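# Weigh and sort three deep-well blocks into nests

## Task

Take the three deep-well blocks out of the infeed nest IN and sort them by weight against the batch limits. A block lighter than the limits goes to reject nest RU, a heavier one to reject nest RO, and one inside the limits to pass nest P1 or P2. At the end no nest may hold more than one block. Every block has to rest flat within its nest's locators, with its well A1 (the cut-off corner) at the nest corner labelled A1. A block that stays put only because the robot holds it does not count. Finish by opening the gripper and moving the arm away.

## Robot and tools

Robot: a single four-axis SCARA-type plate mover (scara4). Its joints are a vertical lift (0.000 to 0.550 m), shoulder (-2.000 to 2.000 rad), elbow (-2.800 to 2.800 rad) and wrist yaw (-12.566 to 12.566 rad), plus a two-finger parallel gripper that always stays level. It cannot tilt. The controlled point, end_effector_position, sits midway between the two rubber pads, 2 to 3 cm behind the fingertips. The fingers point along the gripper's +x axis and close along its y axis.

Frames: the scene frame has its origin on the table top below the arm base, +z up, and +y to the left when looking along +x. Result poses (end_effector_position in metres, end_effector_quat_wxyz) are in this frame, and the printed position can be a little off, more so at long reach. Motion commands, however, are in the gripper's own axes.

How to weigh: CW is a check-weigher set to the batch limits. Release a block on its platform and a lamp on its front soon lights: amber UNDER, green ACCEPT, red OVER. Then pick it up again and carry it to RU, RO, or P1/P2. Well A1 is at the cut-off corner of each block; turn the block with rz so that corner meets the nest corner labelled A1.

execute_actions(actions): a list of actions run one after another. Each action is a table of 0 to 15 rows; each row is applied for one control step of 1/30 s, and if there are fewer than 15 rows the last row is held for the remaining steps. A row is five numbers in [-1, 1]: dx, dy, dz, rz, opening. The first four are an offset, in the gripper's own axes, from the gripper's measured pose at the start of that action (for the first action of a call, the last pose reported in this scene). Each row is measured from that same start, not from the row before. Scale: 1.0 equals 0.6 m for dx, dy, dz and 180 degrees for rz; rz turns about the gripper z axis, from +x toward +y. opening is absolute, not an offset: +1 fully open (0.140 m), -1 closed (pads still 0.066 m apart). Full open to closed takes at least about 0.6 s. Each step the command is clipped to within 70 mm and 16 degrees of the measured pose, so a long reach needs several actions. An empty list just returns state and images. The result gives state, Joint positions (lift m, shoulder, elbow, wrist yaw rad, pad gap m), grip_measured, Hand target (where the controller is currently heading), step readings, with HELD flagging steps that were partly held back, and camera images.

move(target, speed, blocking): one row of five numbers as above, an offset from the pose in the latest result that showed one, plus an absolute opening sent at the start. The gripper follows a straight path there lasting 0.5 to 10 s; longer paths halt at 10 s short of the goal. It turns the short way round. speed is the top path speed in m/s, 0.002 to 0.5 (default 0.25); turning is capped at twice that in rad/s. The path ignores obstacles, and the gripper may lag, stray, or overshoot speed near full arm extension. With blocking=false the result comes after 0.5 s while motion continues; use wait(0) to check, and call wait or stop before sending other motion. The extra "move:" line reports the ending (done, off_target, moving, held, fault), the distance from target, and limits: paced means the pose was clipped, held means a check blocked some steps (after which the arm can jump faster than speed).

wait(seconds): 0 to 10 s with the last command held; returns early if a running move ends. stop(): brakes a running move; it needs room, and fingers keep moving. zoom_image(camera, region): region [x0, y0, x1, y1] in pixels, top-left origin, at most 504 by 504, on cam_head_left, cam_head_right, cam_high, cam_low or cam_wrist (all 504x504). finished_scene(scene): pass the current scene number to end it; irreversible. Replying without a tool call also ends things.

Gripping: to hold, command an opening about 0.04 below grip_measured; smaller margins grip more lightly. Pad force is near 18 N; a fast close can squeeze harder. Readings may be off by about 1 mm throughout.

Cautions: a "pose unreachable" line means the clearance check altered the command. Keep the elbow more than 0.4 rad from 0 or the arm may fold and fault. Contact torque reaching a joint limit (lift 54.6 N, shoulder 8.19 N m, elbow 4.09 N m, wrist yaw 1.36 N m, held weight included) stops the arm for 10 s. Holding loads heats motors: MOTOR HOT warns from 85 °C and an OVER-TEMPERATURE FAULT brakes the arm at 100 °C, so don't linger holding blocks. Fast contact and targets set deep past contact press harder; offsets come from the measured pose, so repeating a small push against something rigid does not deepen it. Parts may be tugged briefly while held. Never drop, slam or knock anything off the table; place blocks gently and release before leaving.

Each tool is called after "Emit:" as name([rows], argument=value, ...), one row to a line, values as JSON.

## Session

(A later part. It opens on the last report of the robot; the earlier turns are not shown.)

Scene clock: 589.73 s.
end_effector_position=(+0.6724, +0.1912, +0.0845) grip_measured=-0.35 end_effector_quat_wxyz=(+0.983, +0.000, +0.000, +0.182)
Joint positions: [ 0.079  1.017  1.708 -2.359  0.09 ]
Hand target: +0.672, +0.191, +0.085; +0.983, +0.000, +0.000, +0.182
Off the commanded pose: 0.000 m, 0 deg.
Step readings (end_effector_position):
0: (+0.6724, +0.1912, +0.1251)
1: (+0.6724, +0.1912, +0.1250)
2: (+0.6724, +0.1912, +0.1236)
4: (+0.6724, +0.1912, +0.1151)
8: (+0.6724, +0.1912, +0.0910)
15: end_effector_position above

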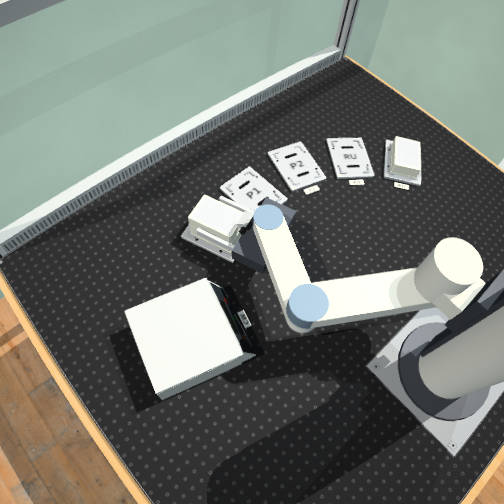

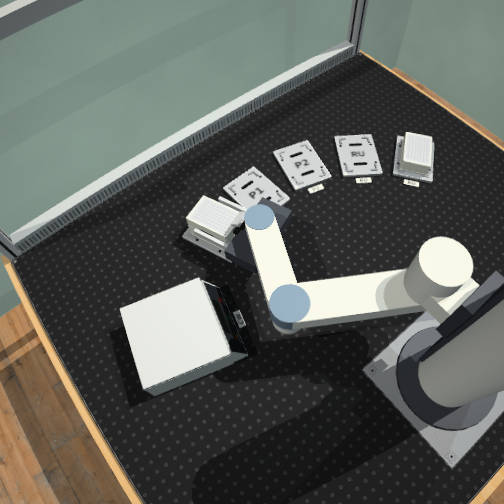

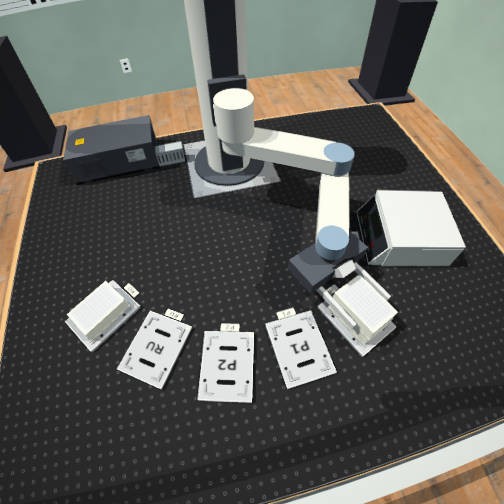

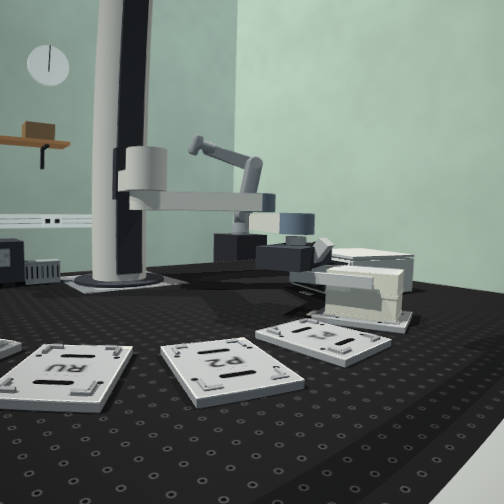

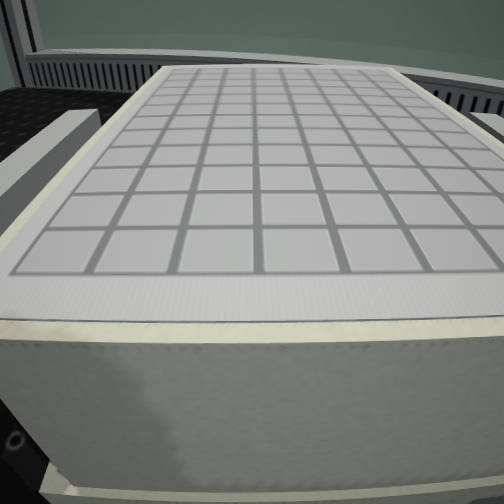

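Emit:
execute_actions([
  [[0,0,0,0,-0.40],[0,0,0,0,-0.44],[0,0,0,0,-0.47],[0,0,0,0,-0.49],[0,0,0,0,-0.51],[0,0,0,0,-0.53],[0,0,0,0,-0.55],[0,0,0,0,-0.57],[0,0,0,0,-0.57],[0,0,0,0,-0.57],[0,0,0,0,-0.57],[0,0,0.002,0,-0.57],[0,0,0.006,0,-0.57],[0,0,0.012,0,-0.57],[0,0,0.02,0,-0.57]],
  [[0,0,0.02,0,-0.57],[0,0,0.03,0,-0.57],[0,0,0.04,0,-0.57],[0,0,0.05,0,-0.57],[0,0,0.06,0,-0.57],[0,0,0.07,0,-0.57],[0,0,0.08,0,-0.57],[0,0,0.088,0,-0.57],[0,0,0.095,0,-0.57],[0,0,0.1,0,-0.57]],
])

Scene clock: 599.13 s.
end_effector_position=(+0.6724, +0.1912, +0.1502) grip_measured=-0.52 end_effector_quat_wxyz=(+0.983, +0.000, +0.000, +0.182)
Joint positions: [ 0.145  1.017  1.708 -2.359  0.084]
Hand target: +0.672, +0.191, +0.150; +0.983, +0.000, +0.000, +0.182
Off the commanded pose: 0.000 m, 0 deg.
Step readings (end_effector_position; steps 1 to 15: 1st action; 16 to 30: 2nd action):
0: (+0.6724, +0.1912, +0.0845)
1: (+0.6724, +0.1912, +0.0845)
2: (+0.6724, +0.1912, +0.0845)
4: (+0.6724, +0.1912, +0.0845)
8: (+0.6724, +0.1912, +0.0845)
15: (+0.6724, +0.1912, +0.0902)
16: (+0.6724, +0.1912, +0.0937)
17: (+0.6724, +0.1912, +0.0980)
19: (+0.6724, +0.1912, +0.1080)
23: (+0.6724, +0.1912, +0.1304)
30: end_effector_position above

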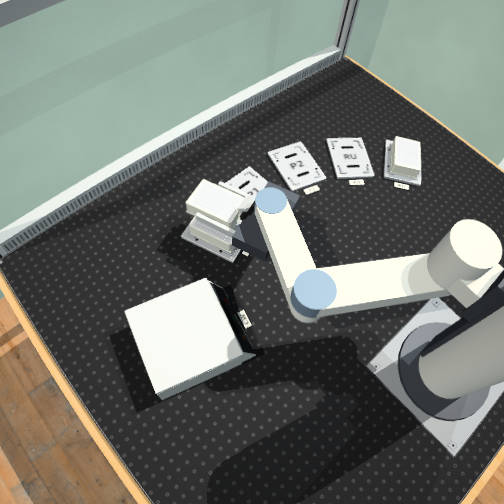

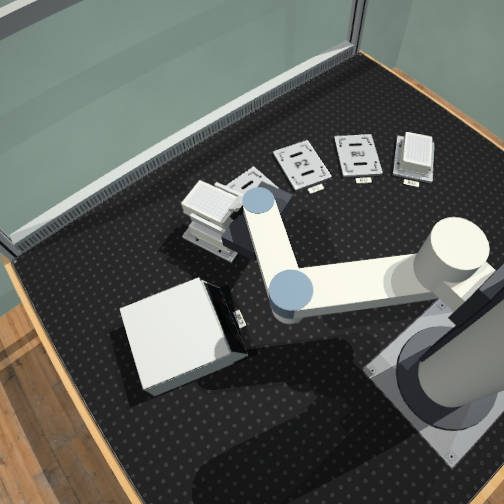

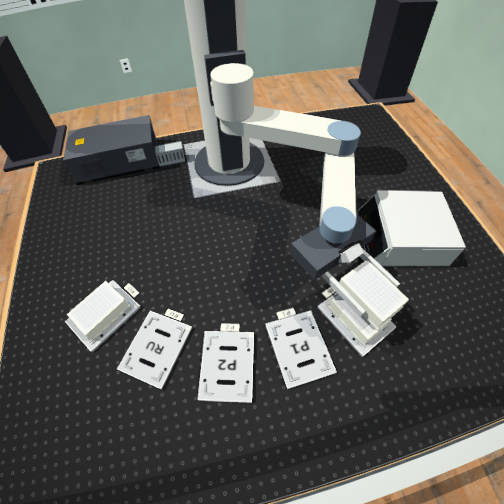

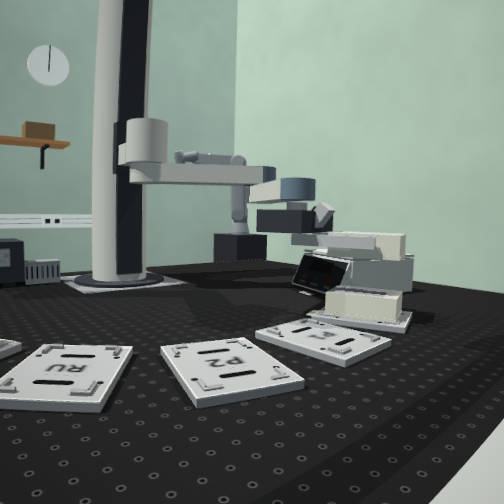

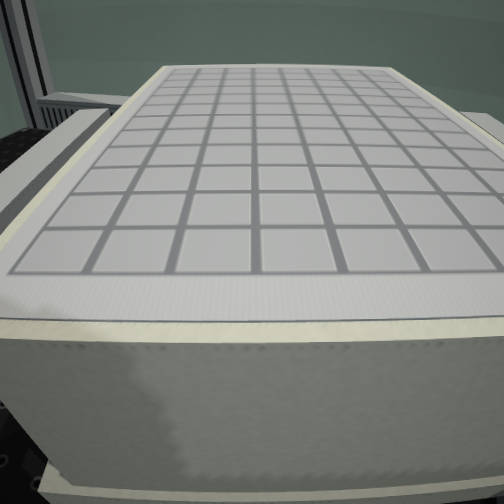

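Emit:
move(target=[-0.1327, 0.531, -0.012, 0.2167, -0.57], speed=0.4)

Scene clock: 603.27 s.
end_effector_position=(+0.4837, +0.4604, +0.1430) grip_measured=-0.52 end_effector_quat_wxyz=(+0.866, +0.000, +0.000, +0.500)
Joint positions: [ 0.138  1.549  1.842 -2.343  0.084]
Hand target: +0.484, +0.460, +0.143; +0.866, +0.000, +0.000, +0.500
Off the commanded pose: 0.000 m, 0 deg.
move: done

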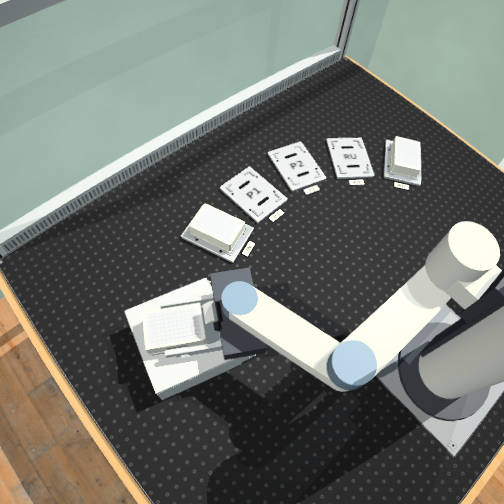

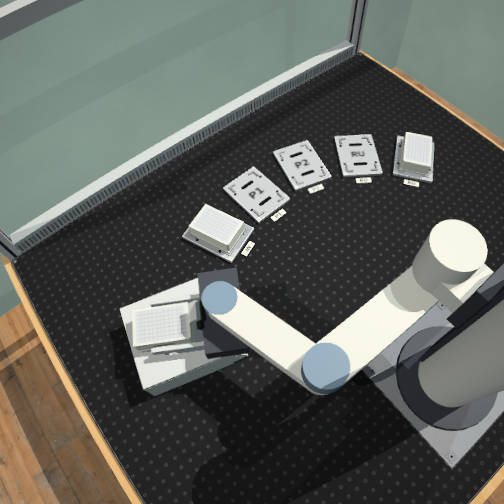

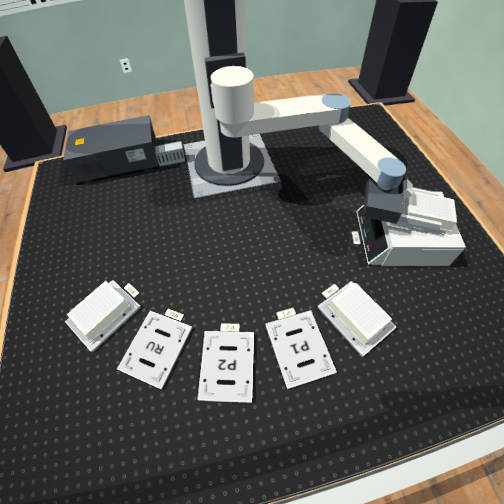

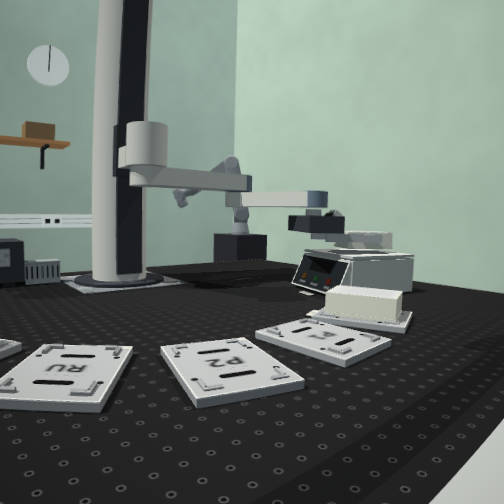

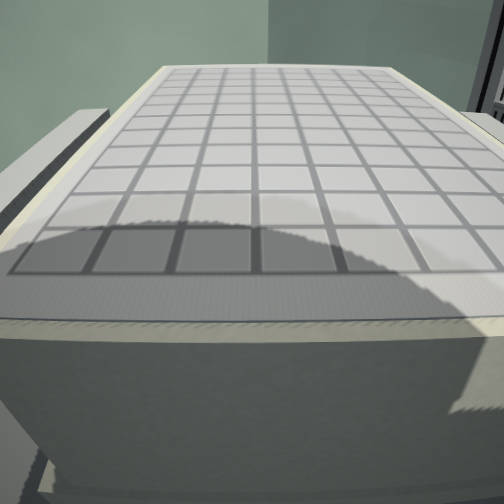

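Emit:
execute_actions([
  [[0,0,-0.003,0,-0.57],[0,0,-0.007,0,-0.57],[0,0,-0.011,0,-0.57],[0,0,-0.014,0,-0.57],[0,0,-0.016,0,-0.57],[0,0,-0.017,0,-0.57],[0,0,-0.0177,0,-0.57],[0,0,-0.0177,0,-0.57],[0,0,-0.0177,0,-0.57],[0,0,-0.0177,0,-0.57],[0,0,-0.0177,0,-0.52],[0,0,-0.0177,0,-0.48],[0,0,-0.0177,0,-0.44],[0,0,-0.0177,0,-0.40],[0,0,-0.0177,0,-0.38]],
])

Emit:
wait(seconds=2.5)

Emit:
zoom_image(camera="cam_low", region=[280, 220, 420, 310])

Scene clock: 611.97 s.
end_effector_position=(+0.4837, +0.4604, +0.1323) grip_measured=-0.39 end_effector_quat_wxyz=(+0.866, +0.000, +0.000, +0.500)
Joint positions: [ 0.127  1.549  1.842 -2.343  0.089]
Hand target: +0.484, +0.460, +0.132; +0.866, +0.000, +0.000, +0.500
Off the commanded pose: 0.000 m, 0 deg.
Step readings (end_effector_position):
0: (+0.4838, +0.4604, +0.1430)
1: (+0.4838, +0.4604, +0.1429)
2: (+0.4838, +0.4604, +0.1416)
4: (+0.4837, +0.4604, +0.1372)
8: (+0.4837, +0.4604, +0.1323)
15: end_effector_position above

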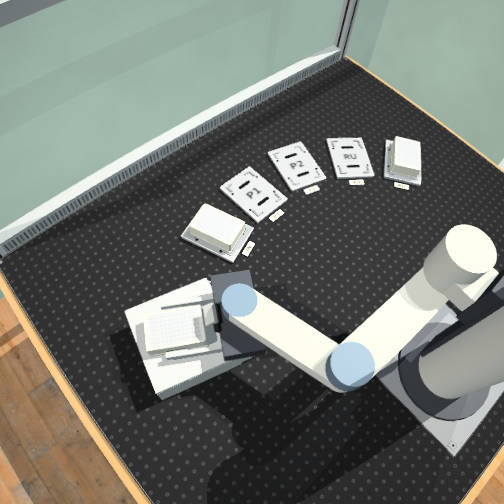

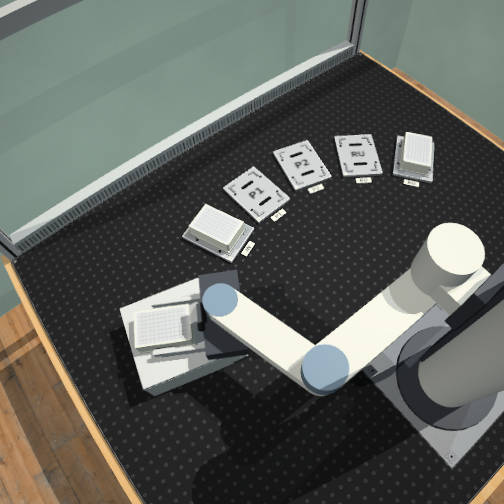

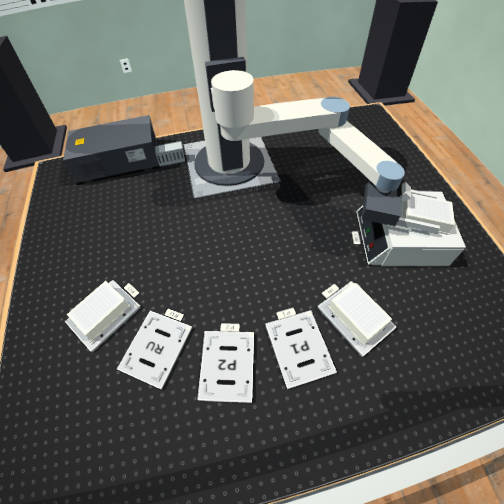

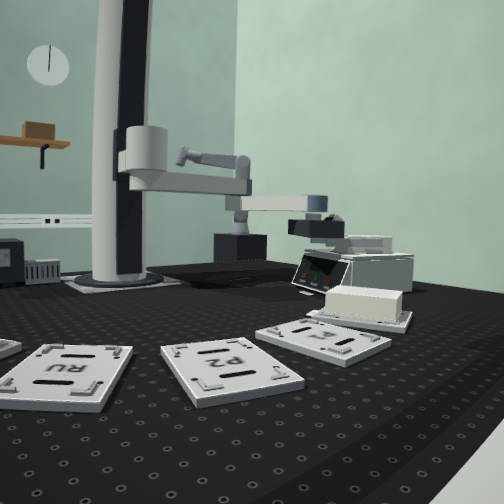

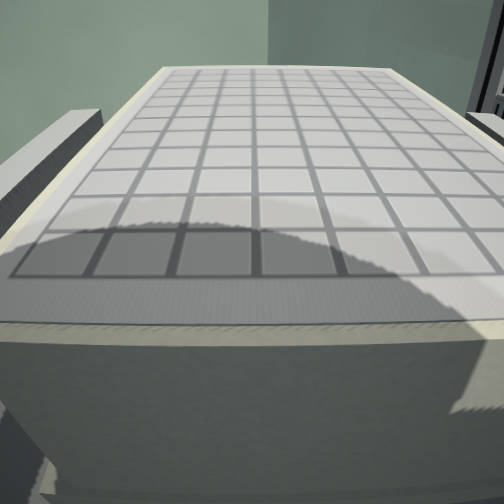

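Scene clock: 614.47 s.
end_effector_position=(+0.4837, +0.4604, +0.1323) grip_measured=-0.38 end_effector_quat_wxyz=(+0.866, +0.000, +0.000, +0.500)
Joint positions: [ 0.127  1.549  1.842 -2.343  0.089]
Hand target: +0.484, +0.460, +0.132; +0.866, +0.000, +0.000, +0.500
Off the commanded pose: 0.000 m, 0 deg.
wait: 2.50 s; at rest by 0.20 s

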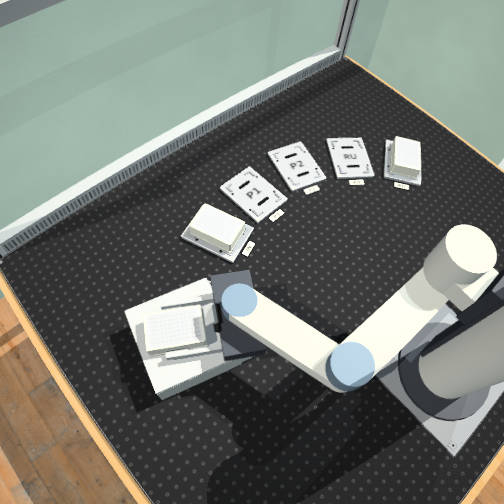

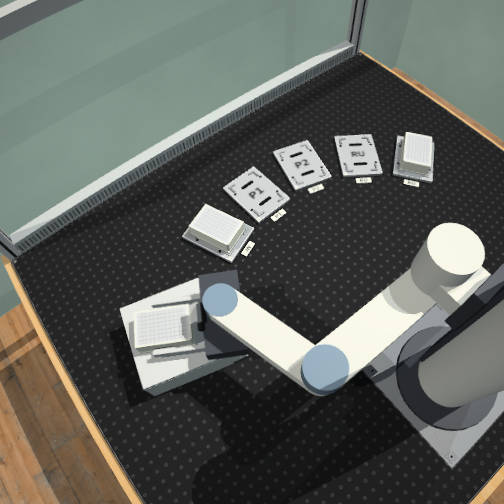

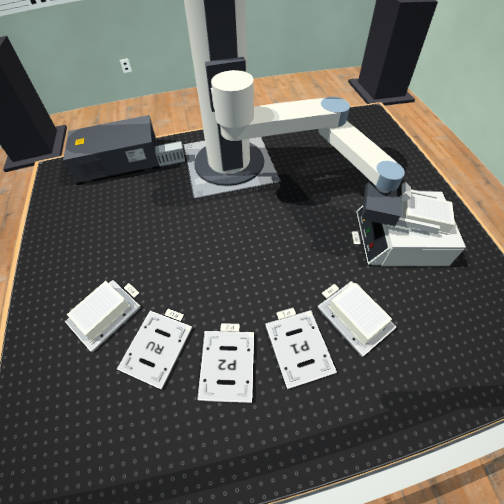

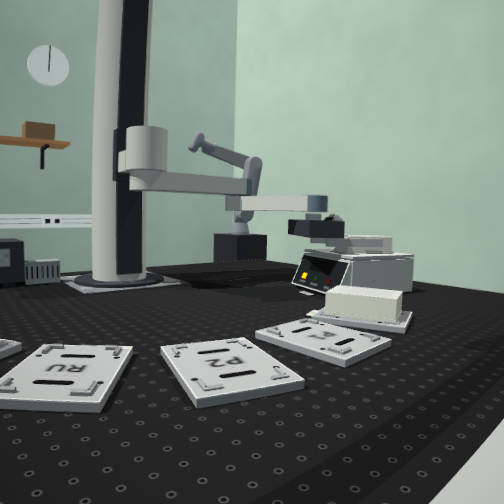

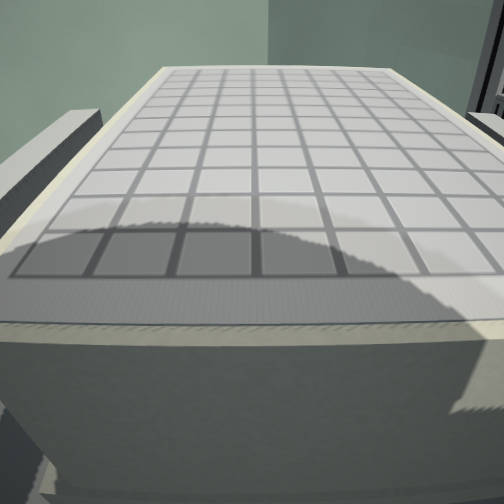

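Region (280, 220, 420, 310) of cam_low's 504x504 image, scaled by 3.600, with more detail than that image has; it fills the top 324 rows of this view, and the rest is white.

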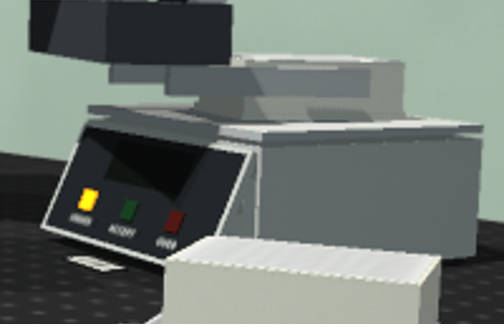

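Emit:
execute_actions(actions=[])

Scene clock: 638.40 s.
end_effector_position=(+0.4837, +0.4604, +0.1323) grip_measured=-0.38 end_effector_quat_wxyz=(+0.866, +0.000, +0.000, +0.500)
Joint positions: [ 0.127  1.549  1.842 -2.343  0.089]
Hand target: +0.484, +0.460, +0.132; +0.866, +0.000, +0.000, +0.500
Off the commanded pose: 0.000 m, 0 deg.

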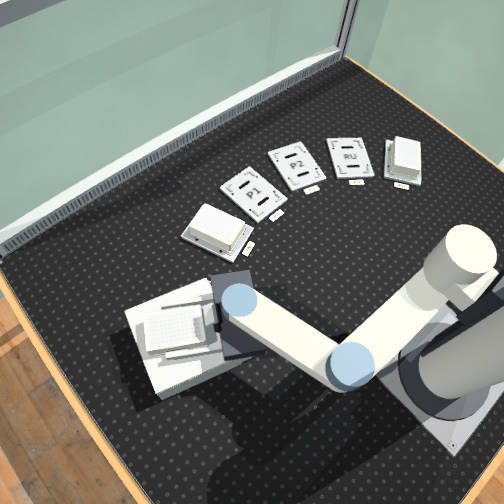

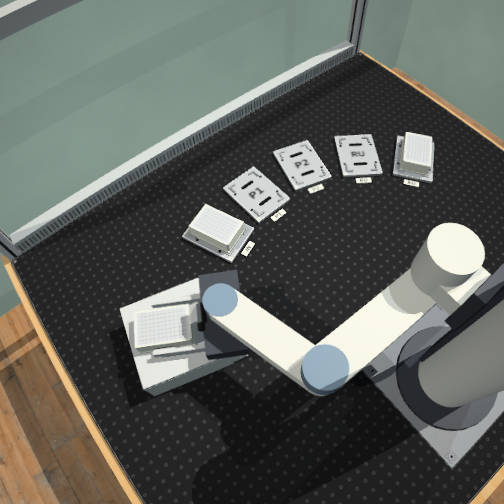

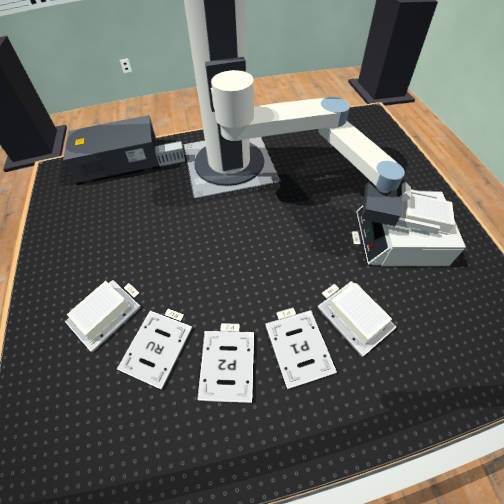

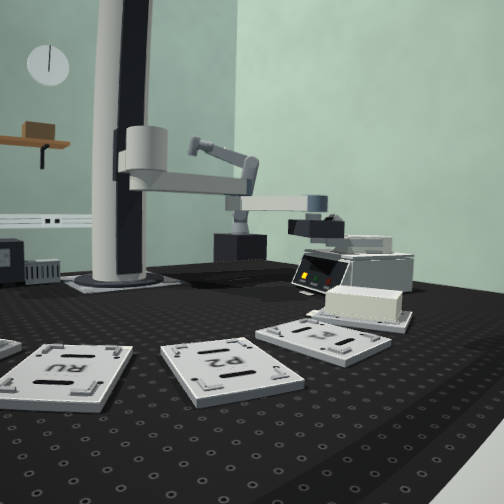

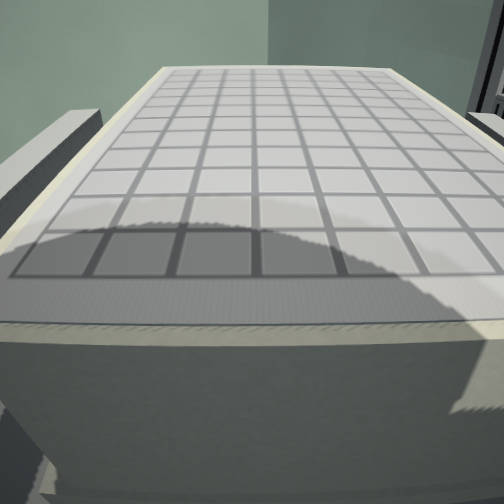

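Emit:
execute_actions([
  [[0,0,0,0,-0.42],[0,0,0,0,-0.44],[0,0,0,0,-0.46],[0,0,0,0,-0.48],[0,0,0,0,-0.50],[0,0,0,0,-0.51],[0,0,0,0,-0.52],[0,0,0,0,-0.53],[0,0,0,0,-0.54],[0,0,0,0,-0.55],[0,0,0,0,-0.56],[0,0,0,0,-0.57]],
  [[0,0,0.003,0,-0.57],[0,0,0.006,0,-0.57],[0,0,0.01,0,-0.57],[0,0,0.014,0,-0.57],[0,0,0.018,0,-0.57],[0,0,0.022,0,-0.57],[0,0,0.026,0,-0.57],[0,0,0.03,0,-0.57]],
])

Scene clock: 648.00 s.
end_effector_position=(+0.4837, +0.4604, +0.1504) grip_measured=-0.52 end_effector_quat_wxyz=(+0.866, +0.000, +0.000, +0.500)
Joint positions: [ 0.145  1.549  1.842 -2.343  0.084]
Hand target: +0.484, +0.460, +0.150; +0.866, +0.000, +0.000, +0.500
Off the commanded pose: 0.000 m, 0 deg.
Step readings (end_effector_position; steps 1 to 15: 1st action; 16 to 30: 2nd action):
0: (+0.4837, +0.4604, +0.1323)
1: (+0.4837, +0.4604, +0.1323)
2: (+0.4837, +0.4604, +0.1323)
4: (+0.4837, +0.4604, +0.1323)
8: (+0.4837, +0.4604, +0.1323)
15: (+0.4837, +0.4604, +0.1323)
16: (+0.4837, +0.4604, +0.1324)
17: (+0.4837, +0.4604, +0.1336)
19: (+0.4837, +0.4604, +0.1376)
23: (+0.4837, +0.4604, +0.1470)
30: end_effector_position above

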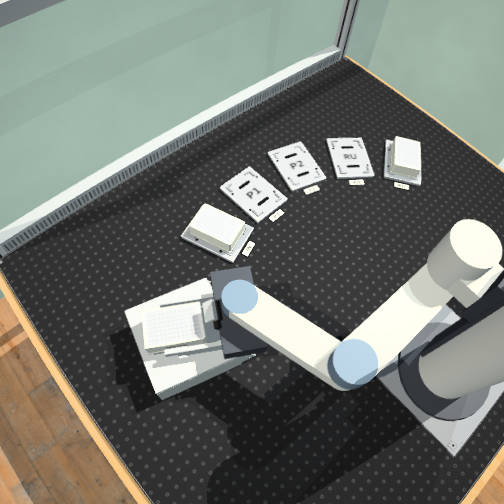

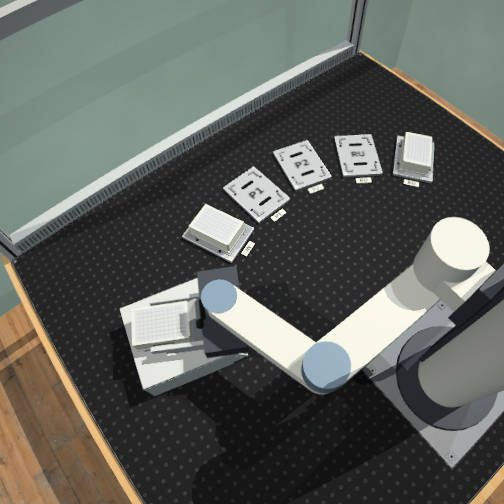

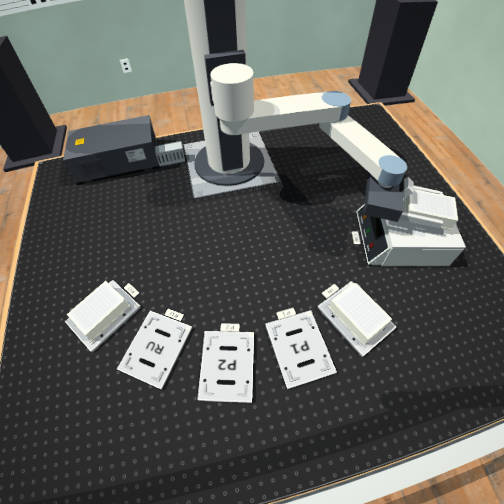

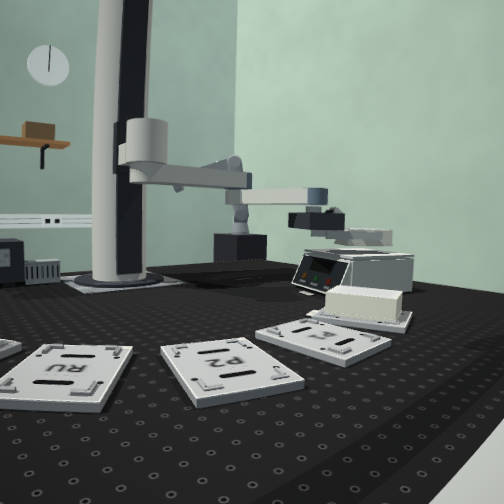

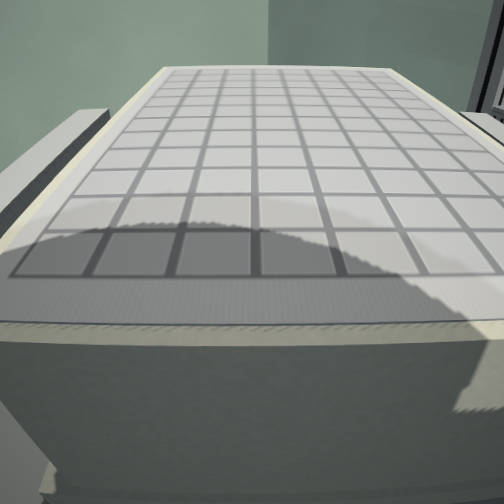

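Emit:
move(target=[-0.9998,-0.8502,-0.0667,-0.5267,-0.57], speed=0.3)

Scene clock: 663.77 s.
end_effector_position=(+0.6259, -0.3144, +0.1103) grip_measured=-0.52 end_effector_quat_wxyz=(+0.954, +0.000, +0.000, -0.299)
Joint positions: [ 0.105 -0.004  1.81  -2.412  0.084]
Hand target: +0.626, -0.314, +0.110; +0.954, +0.000, +0.000, -0.299
Off the commanded pose: 0.000 m, 0 deg.
move: done

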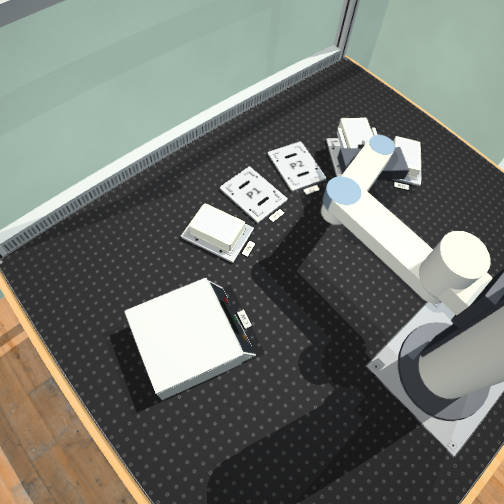

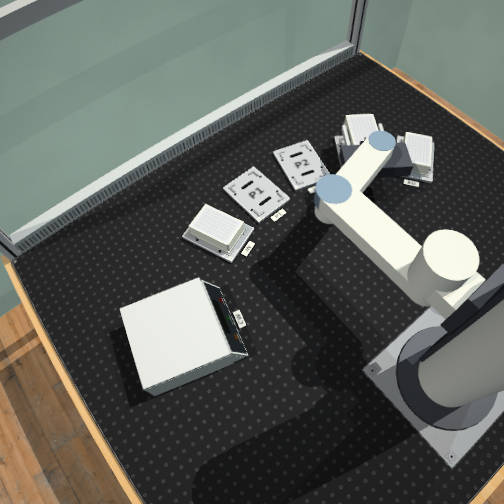

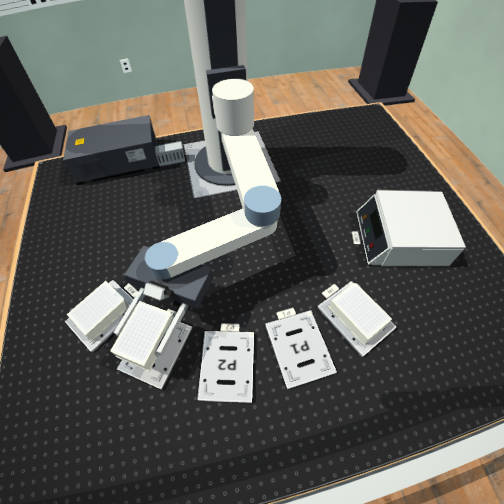

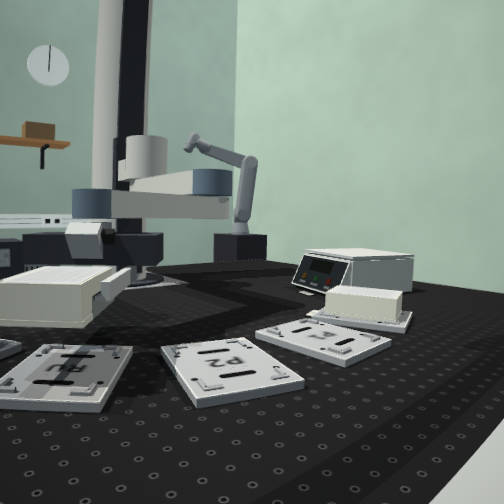

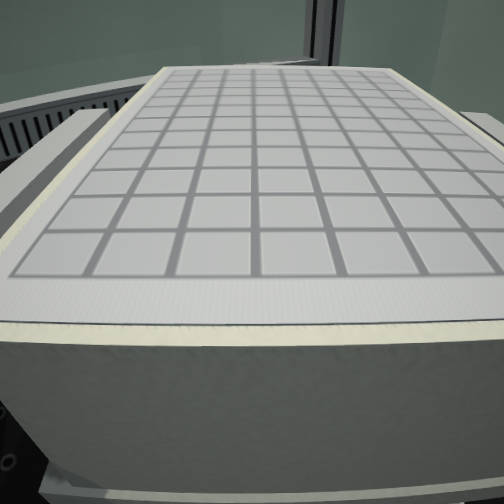

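Emit:
move(target=[-0.0007,0,-0.0938,0,-0.57], speed=0.1)

Emit:
zoom_image(camera="cam_low", region=[0,290,160,420])

Emit:
zoom_image(camera="cam_high", region=[90,280,220,400])

Scene clock: 669.80 s.
end_effector_position=(+0.6255, -0.3142, +0.0539) grip_measured=-0.52 end_effector_quat_wxyz=(+0.954, +0.000, +0.000, -0.299)
Joint positions: [ 0.049 -0.003  1.807 -2.411  0.084]
Hand target: +0.626, -0.314, +0.054; +0.954, +0.000, +0.000, -0.299
Off the commanded pose: 0.000 m, 0 deg.
move: done

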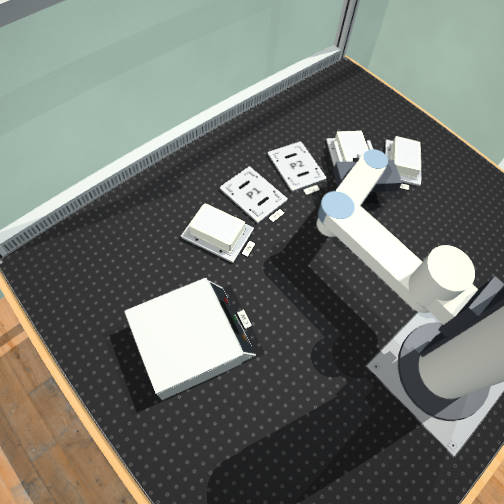

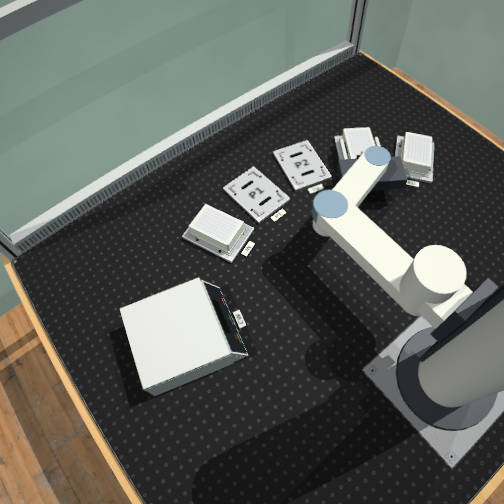

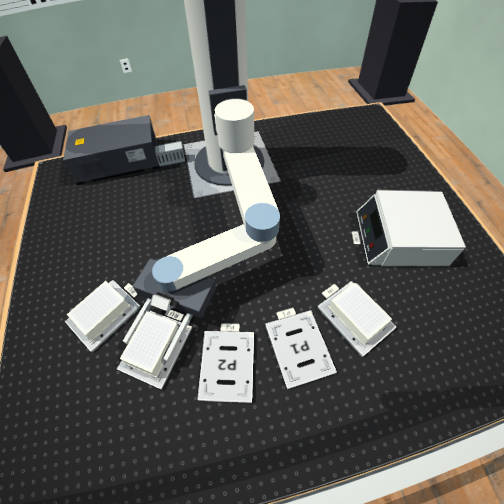

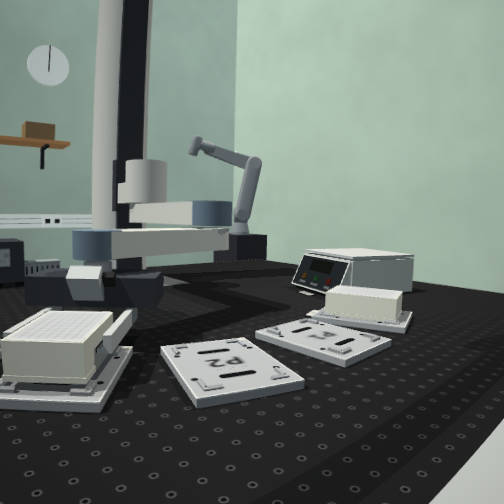

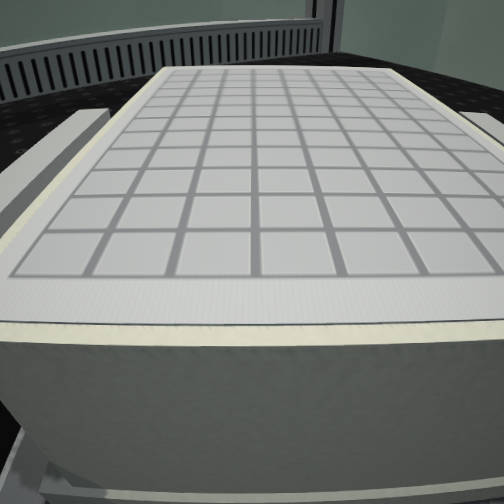

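Region (0, 290, 160, 420) of cam_low's 504x504 image, scaled by 3.150, with more detail than that image has; it fills the top 410 rows of this view, and the rest is white.

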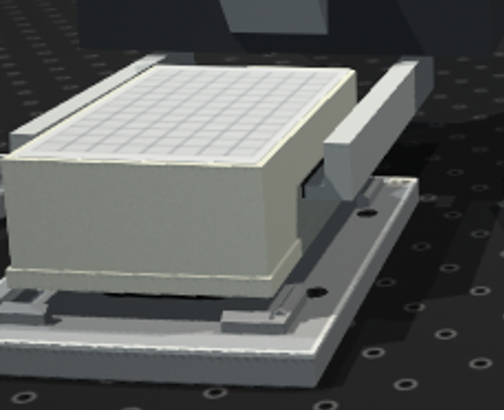

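Region (90, 280, 220, 400) of cam_high's 504x504 image, scaled by 3.877, with more detail than that image has; it fills the top 465 rows of this view, and the rest is white.

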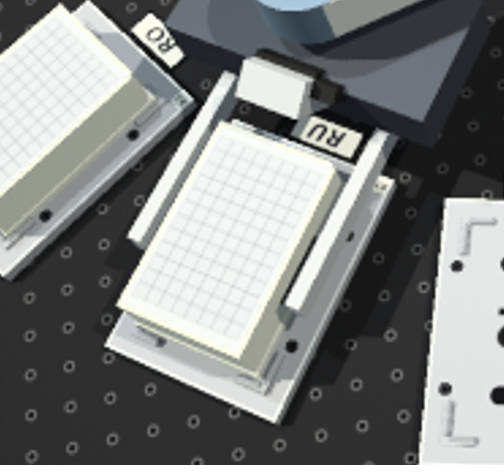

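Looks aligned. Descend slowly.

Emit:
move(target=[0,0,-0.016,0,-0.57], speed=0.012)

Emit:
zoom_image(camera="cam_low", region=[0,290,160,420])

Scene clock: 681.93 s.
end_effector_position=(+0.6256, -0.3142, +0.0444) grip_measured=-0.52 end_effector_quat_wxyz=(+0.954, +0.000, +0.000, -0.299)
Joint positions: [ 0.039 -0.003  1.808 -2.411  0.084]
Hand target: +0.626, -0.314, +0.044; +0.954, +0.000, +0.000, -0.299
Off the commanded pose: 0.000 m, 0 deg.
move: done

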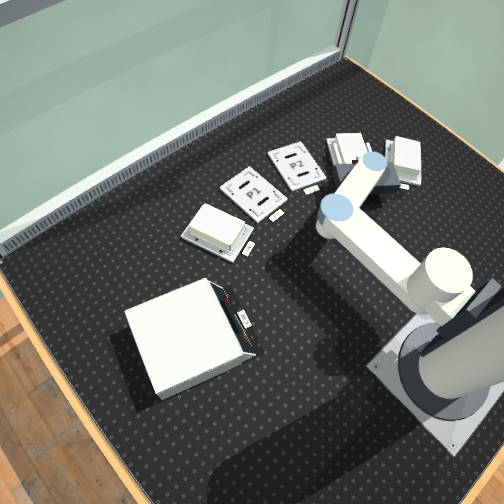

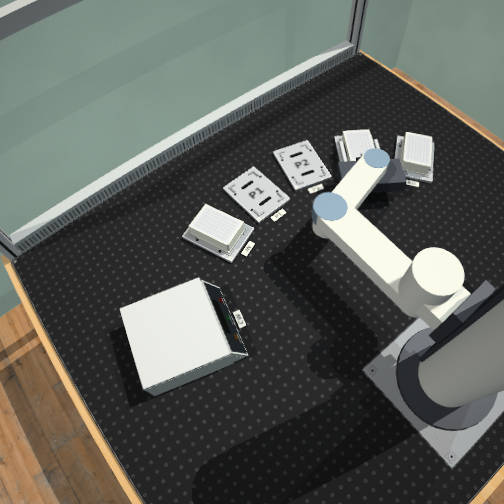

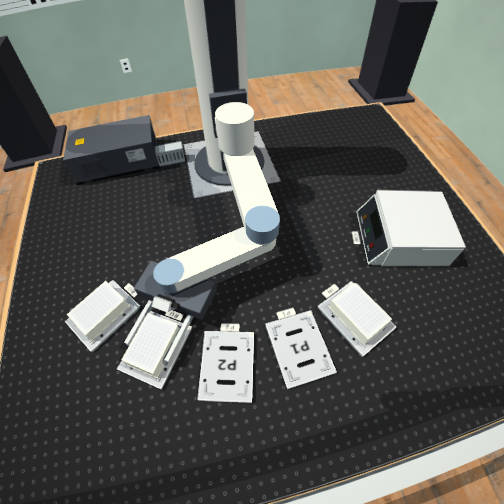

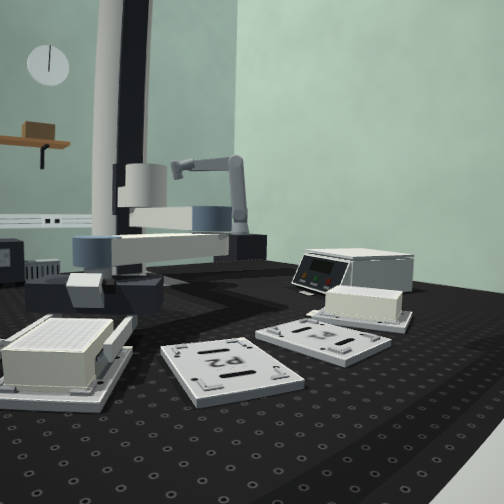

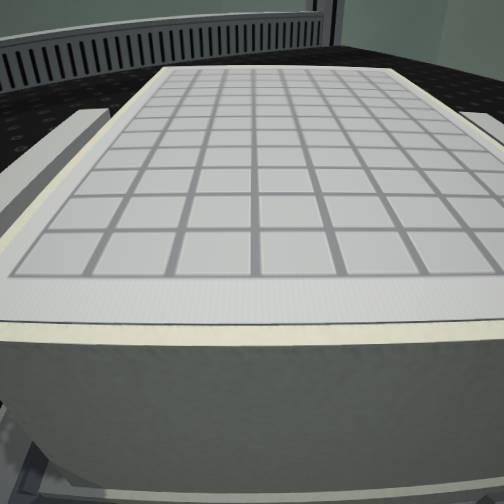

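Region (0, 290, 160, 420) of cam_low's 504x504 image, scaled by 3.150, with more detail than that image has; it fills the top 410 rows of this view, and the rest is white.

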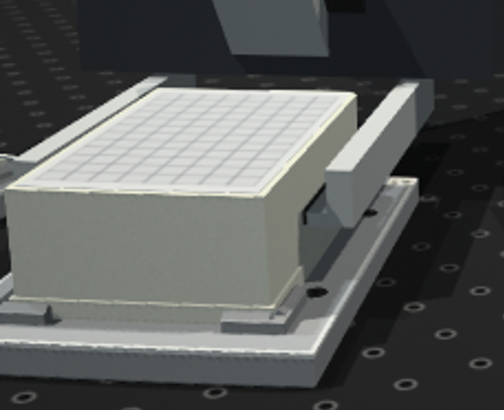

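Emit:
execute_actions([
  [[0,0,0,0,-0.54],[0,0,0,0,-0.52],[0,0,0,0,-0.50],[0,0,0,0,-0.47],[0,0,0,0,-0.44],[0,0,0,0,-0.41],[0,0,0,0,-0.38],[0,0,0,0,-0.35],[0,0,0,0,-0.33],[0,0,0,0,-0.33],[0,0,0.005,0,-0.33],[0,0,0.012,0,-0.33],[0,0,0.02,0,-0.33],[0,0,0.03,0,-0.33],[0,0,0.04,0,-0.33]],
  [[0,0,0.045,0,-0.33]],
])

Emit:
zoom_image(camera="cam_low", region=[0,290,160,420])

Scene clock: 690.53 s.
end_effector_position=(+0.6256, -0.3142, +0.0847) grip_measured=-0.33 end_effector_quat_wxyz=(+0.954, +0.000, +0.000, -0.299)
Joint positions: [ 0.08  -0.003  1.808 -2.411  0.091]
Hand target: +0.626, -0.314, +0.085; +0.954, +0.000, +0.000, -0.299
Off the commanded pose: 0.000 m, 0 deg.
Step readings (end_effector_position; steps 1 to 15: 1st action; 16 to 30: 2nd action):
0: (+0.6256, -0.3142, +0.0444)
1: (+0.6256, -0.3142, +0.0444)
2: (+0.6256, -0.3142, +0.0444)
4: (+0.6256, -0.3142, +0.0444)
8: (+0.6256, -0.3142, +0.0444)
15: (+0.6256, -0.3142, +0.0577)
16: (+0.6256, -0.3142, +0.0627)
17: (+0.6256, -0.3142, +0.0691)
19: (+0.6256, -0.3142, +0.0807)
23: (+0.6256, -0.3142, +0.0848)
30: end_effector_position above

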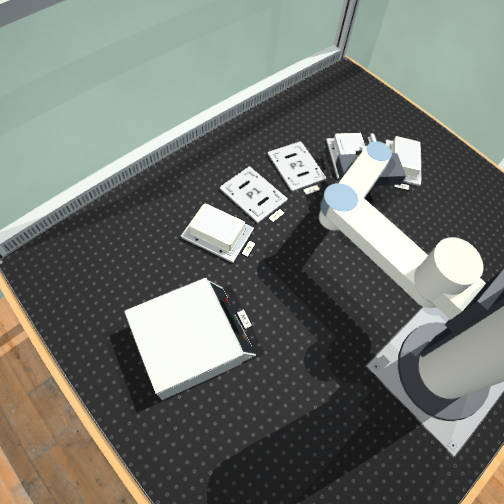

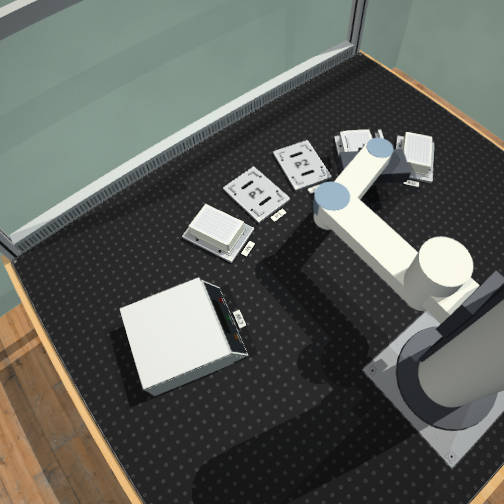

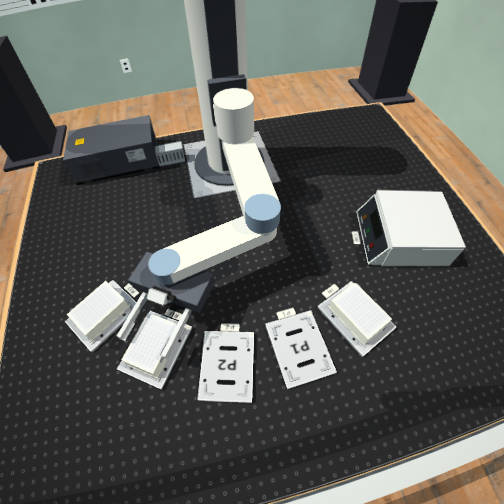

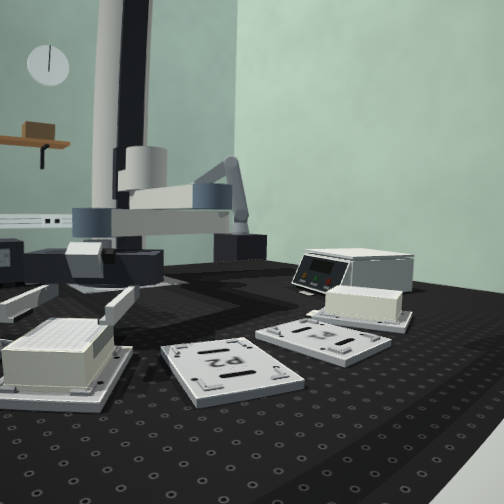

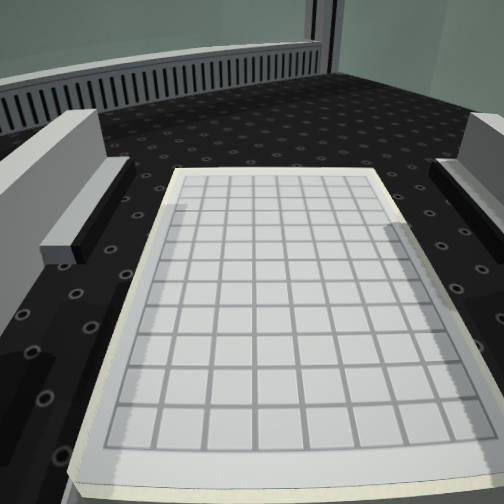

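Region (0, 290, 160, 420) of cam_low's 504x504 image, scaled by 3.150, with more detail than that image has; it fills the top 410 rows of this view, and the rest is white.

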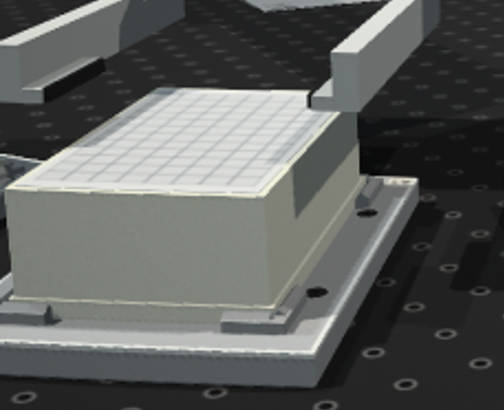

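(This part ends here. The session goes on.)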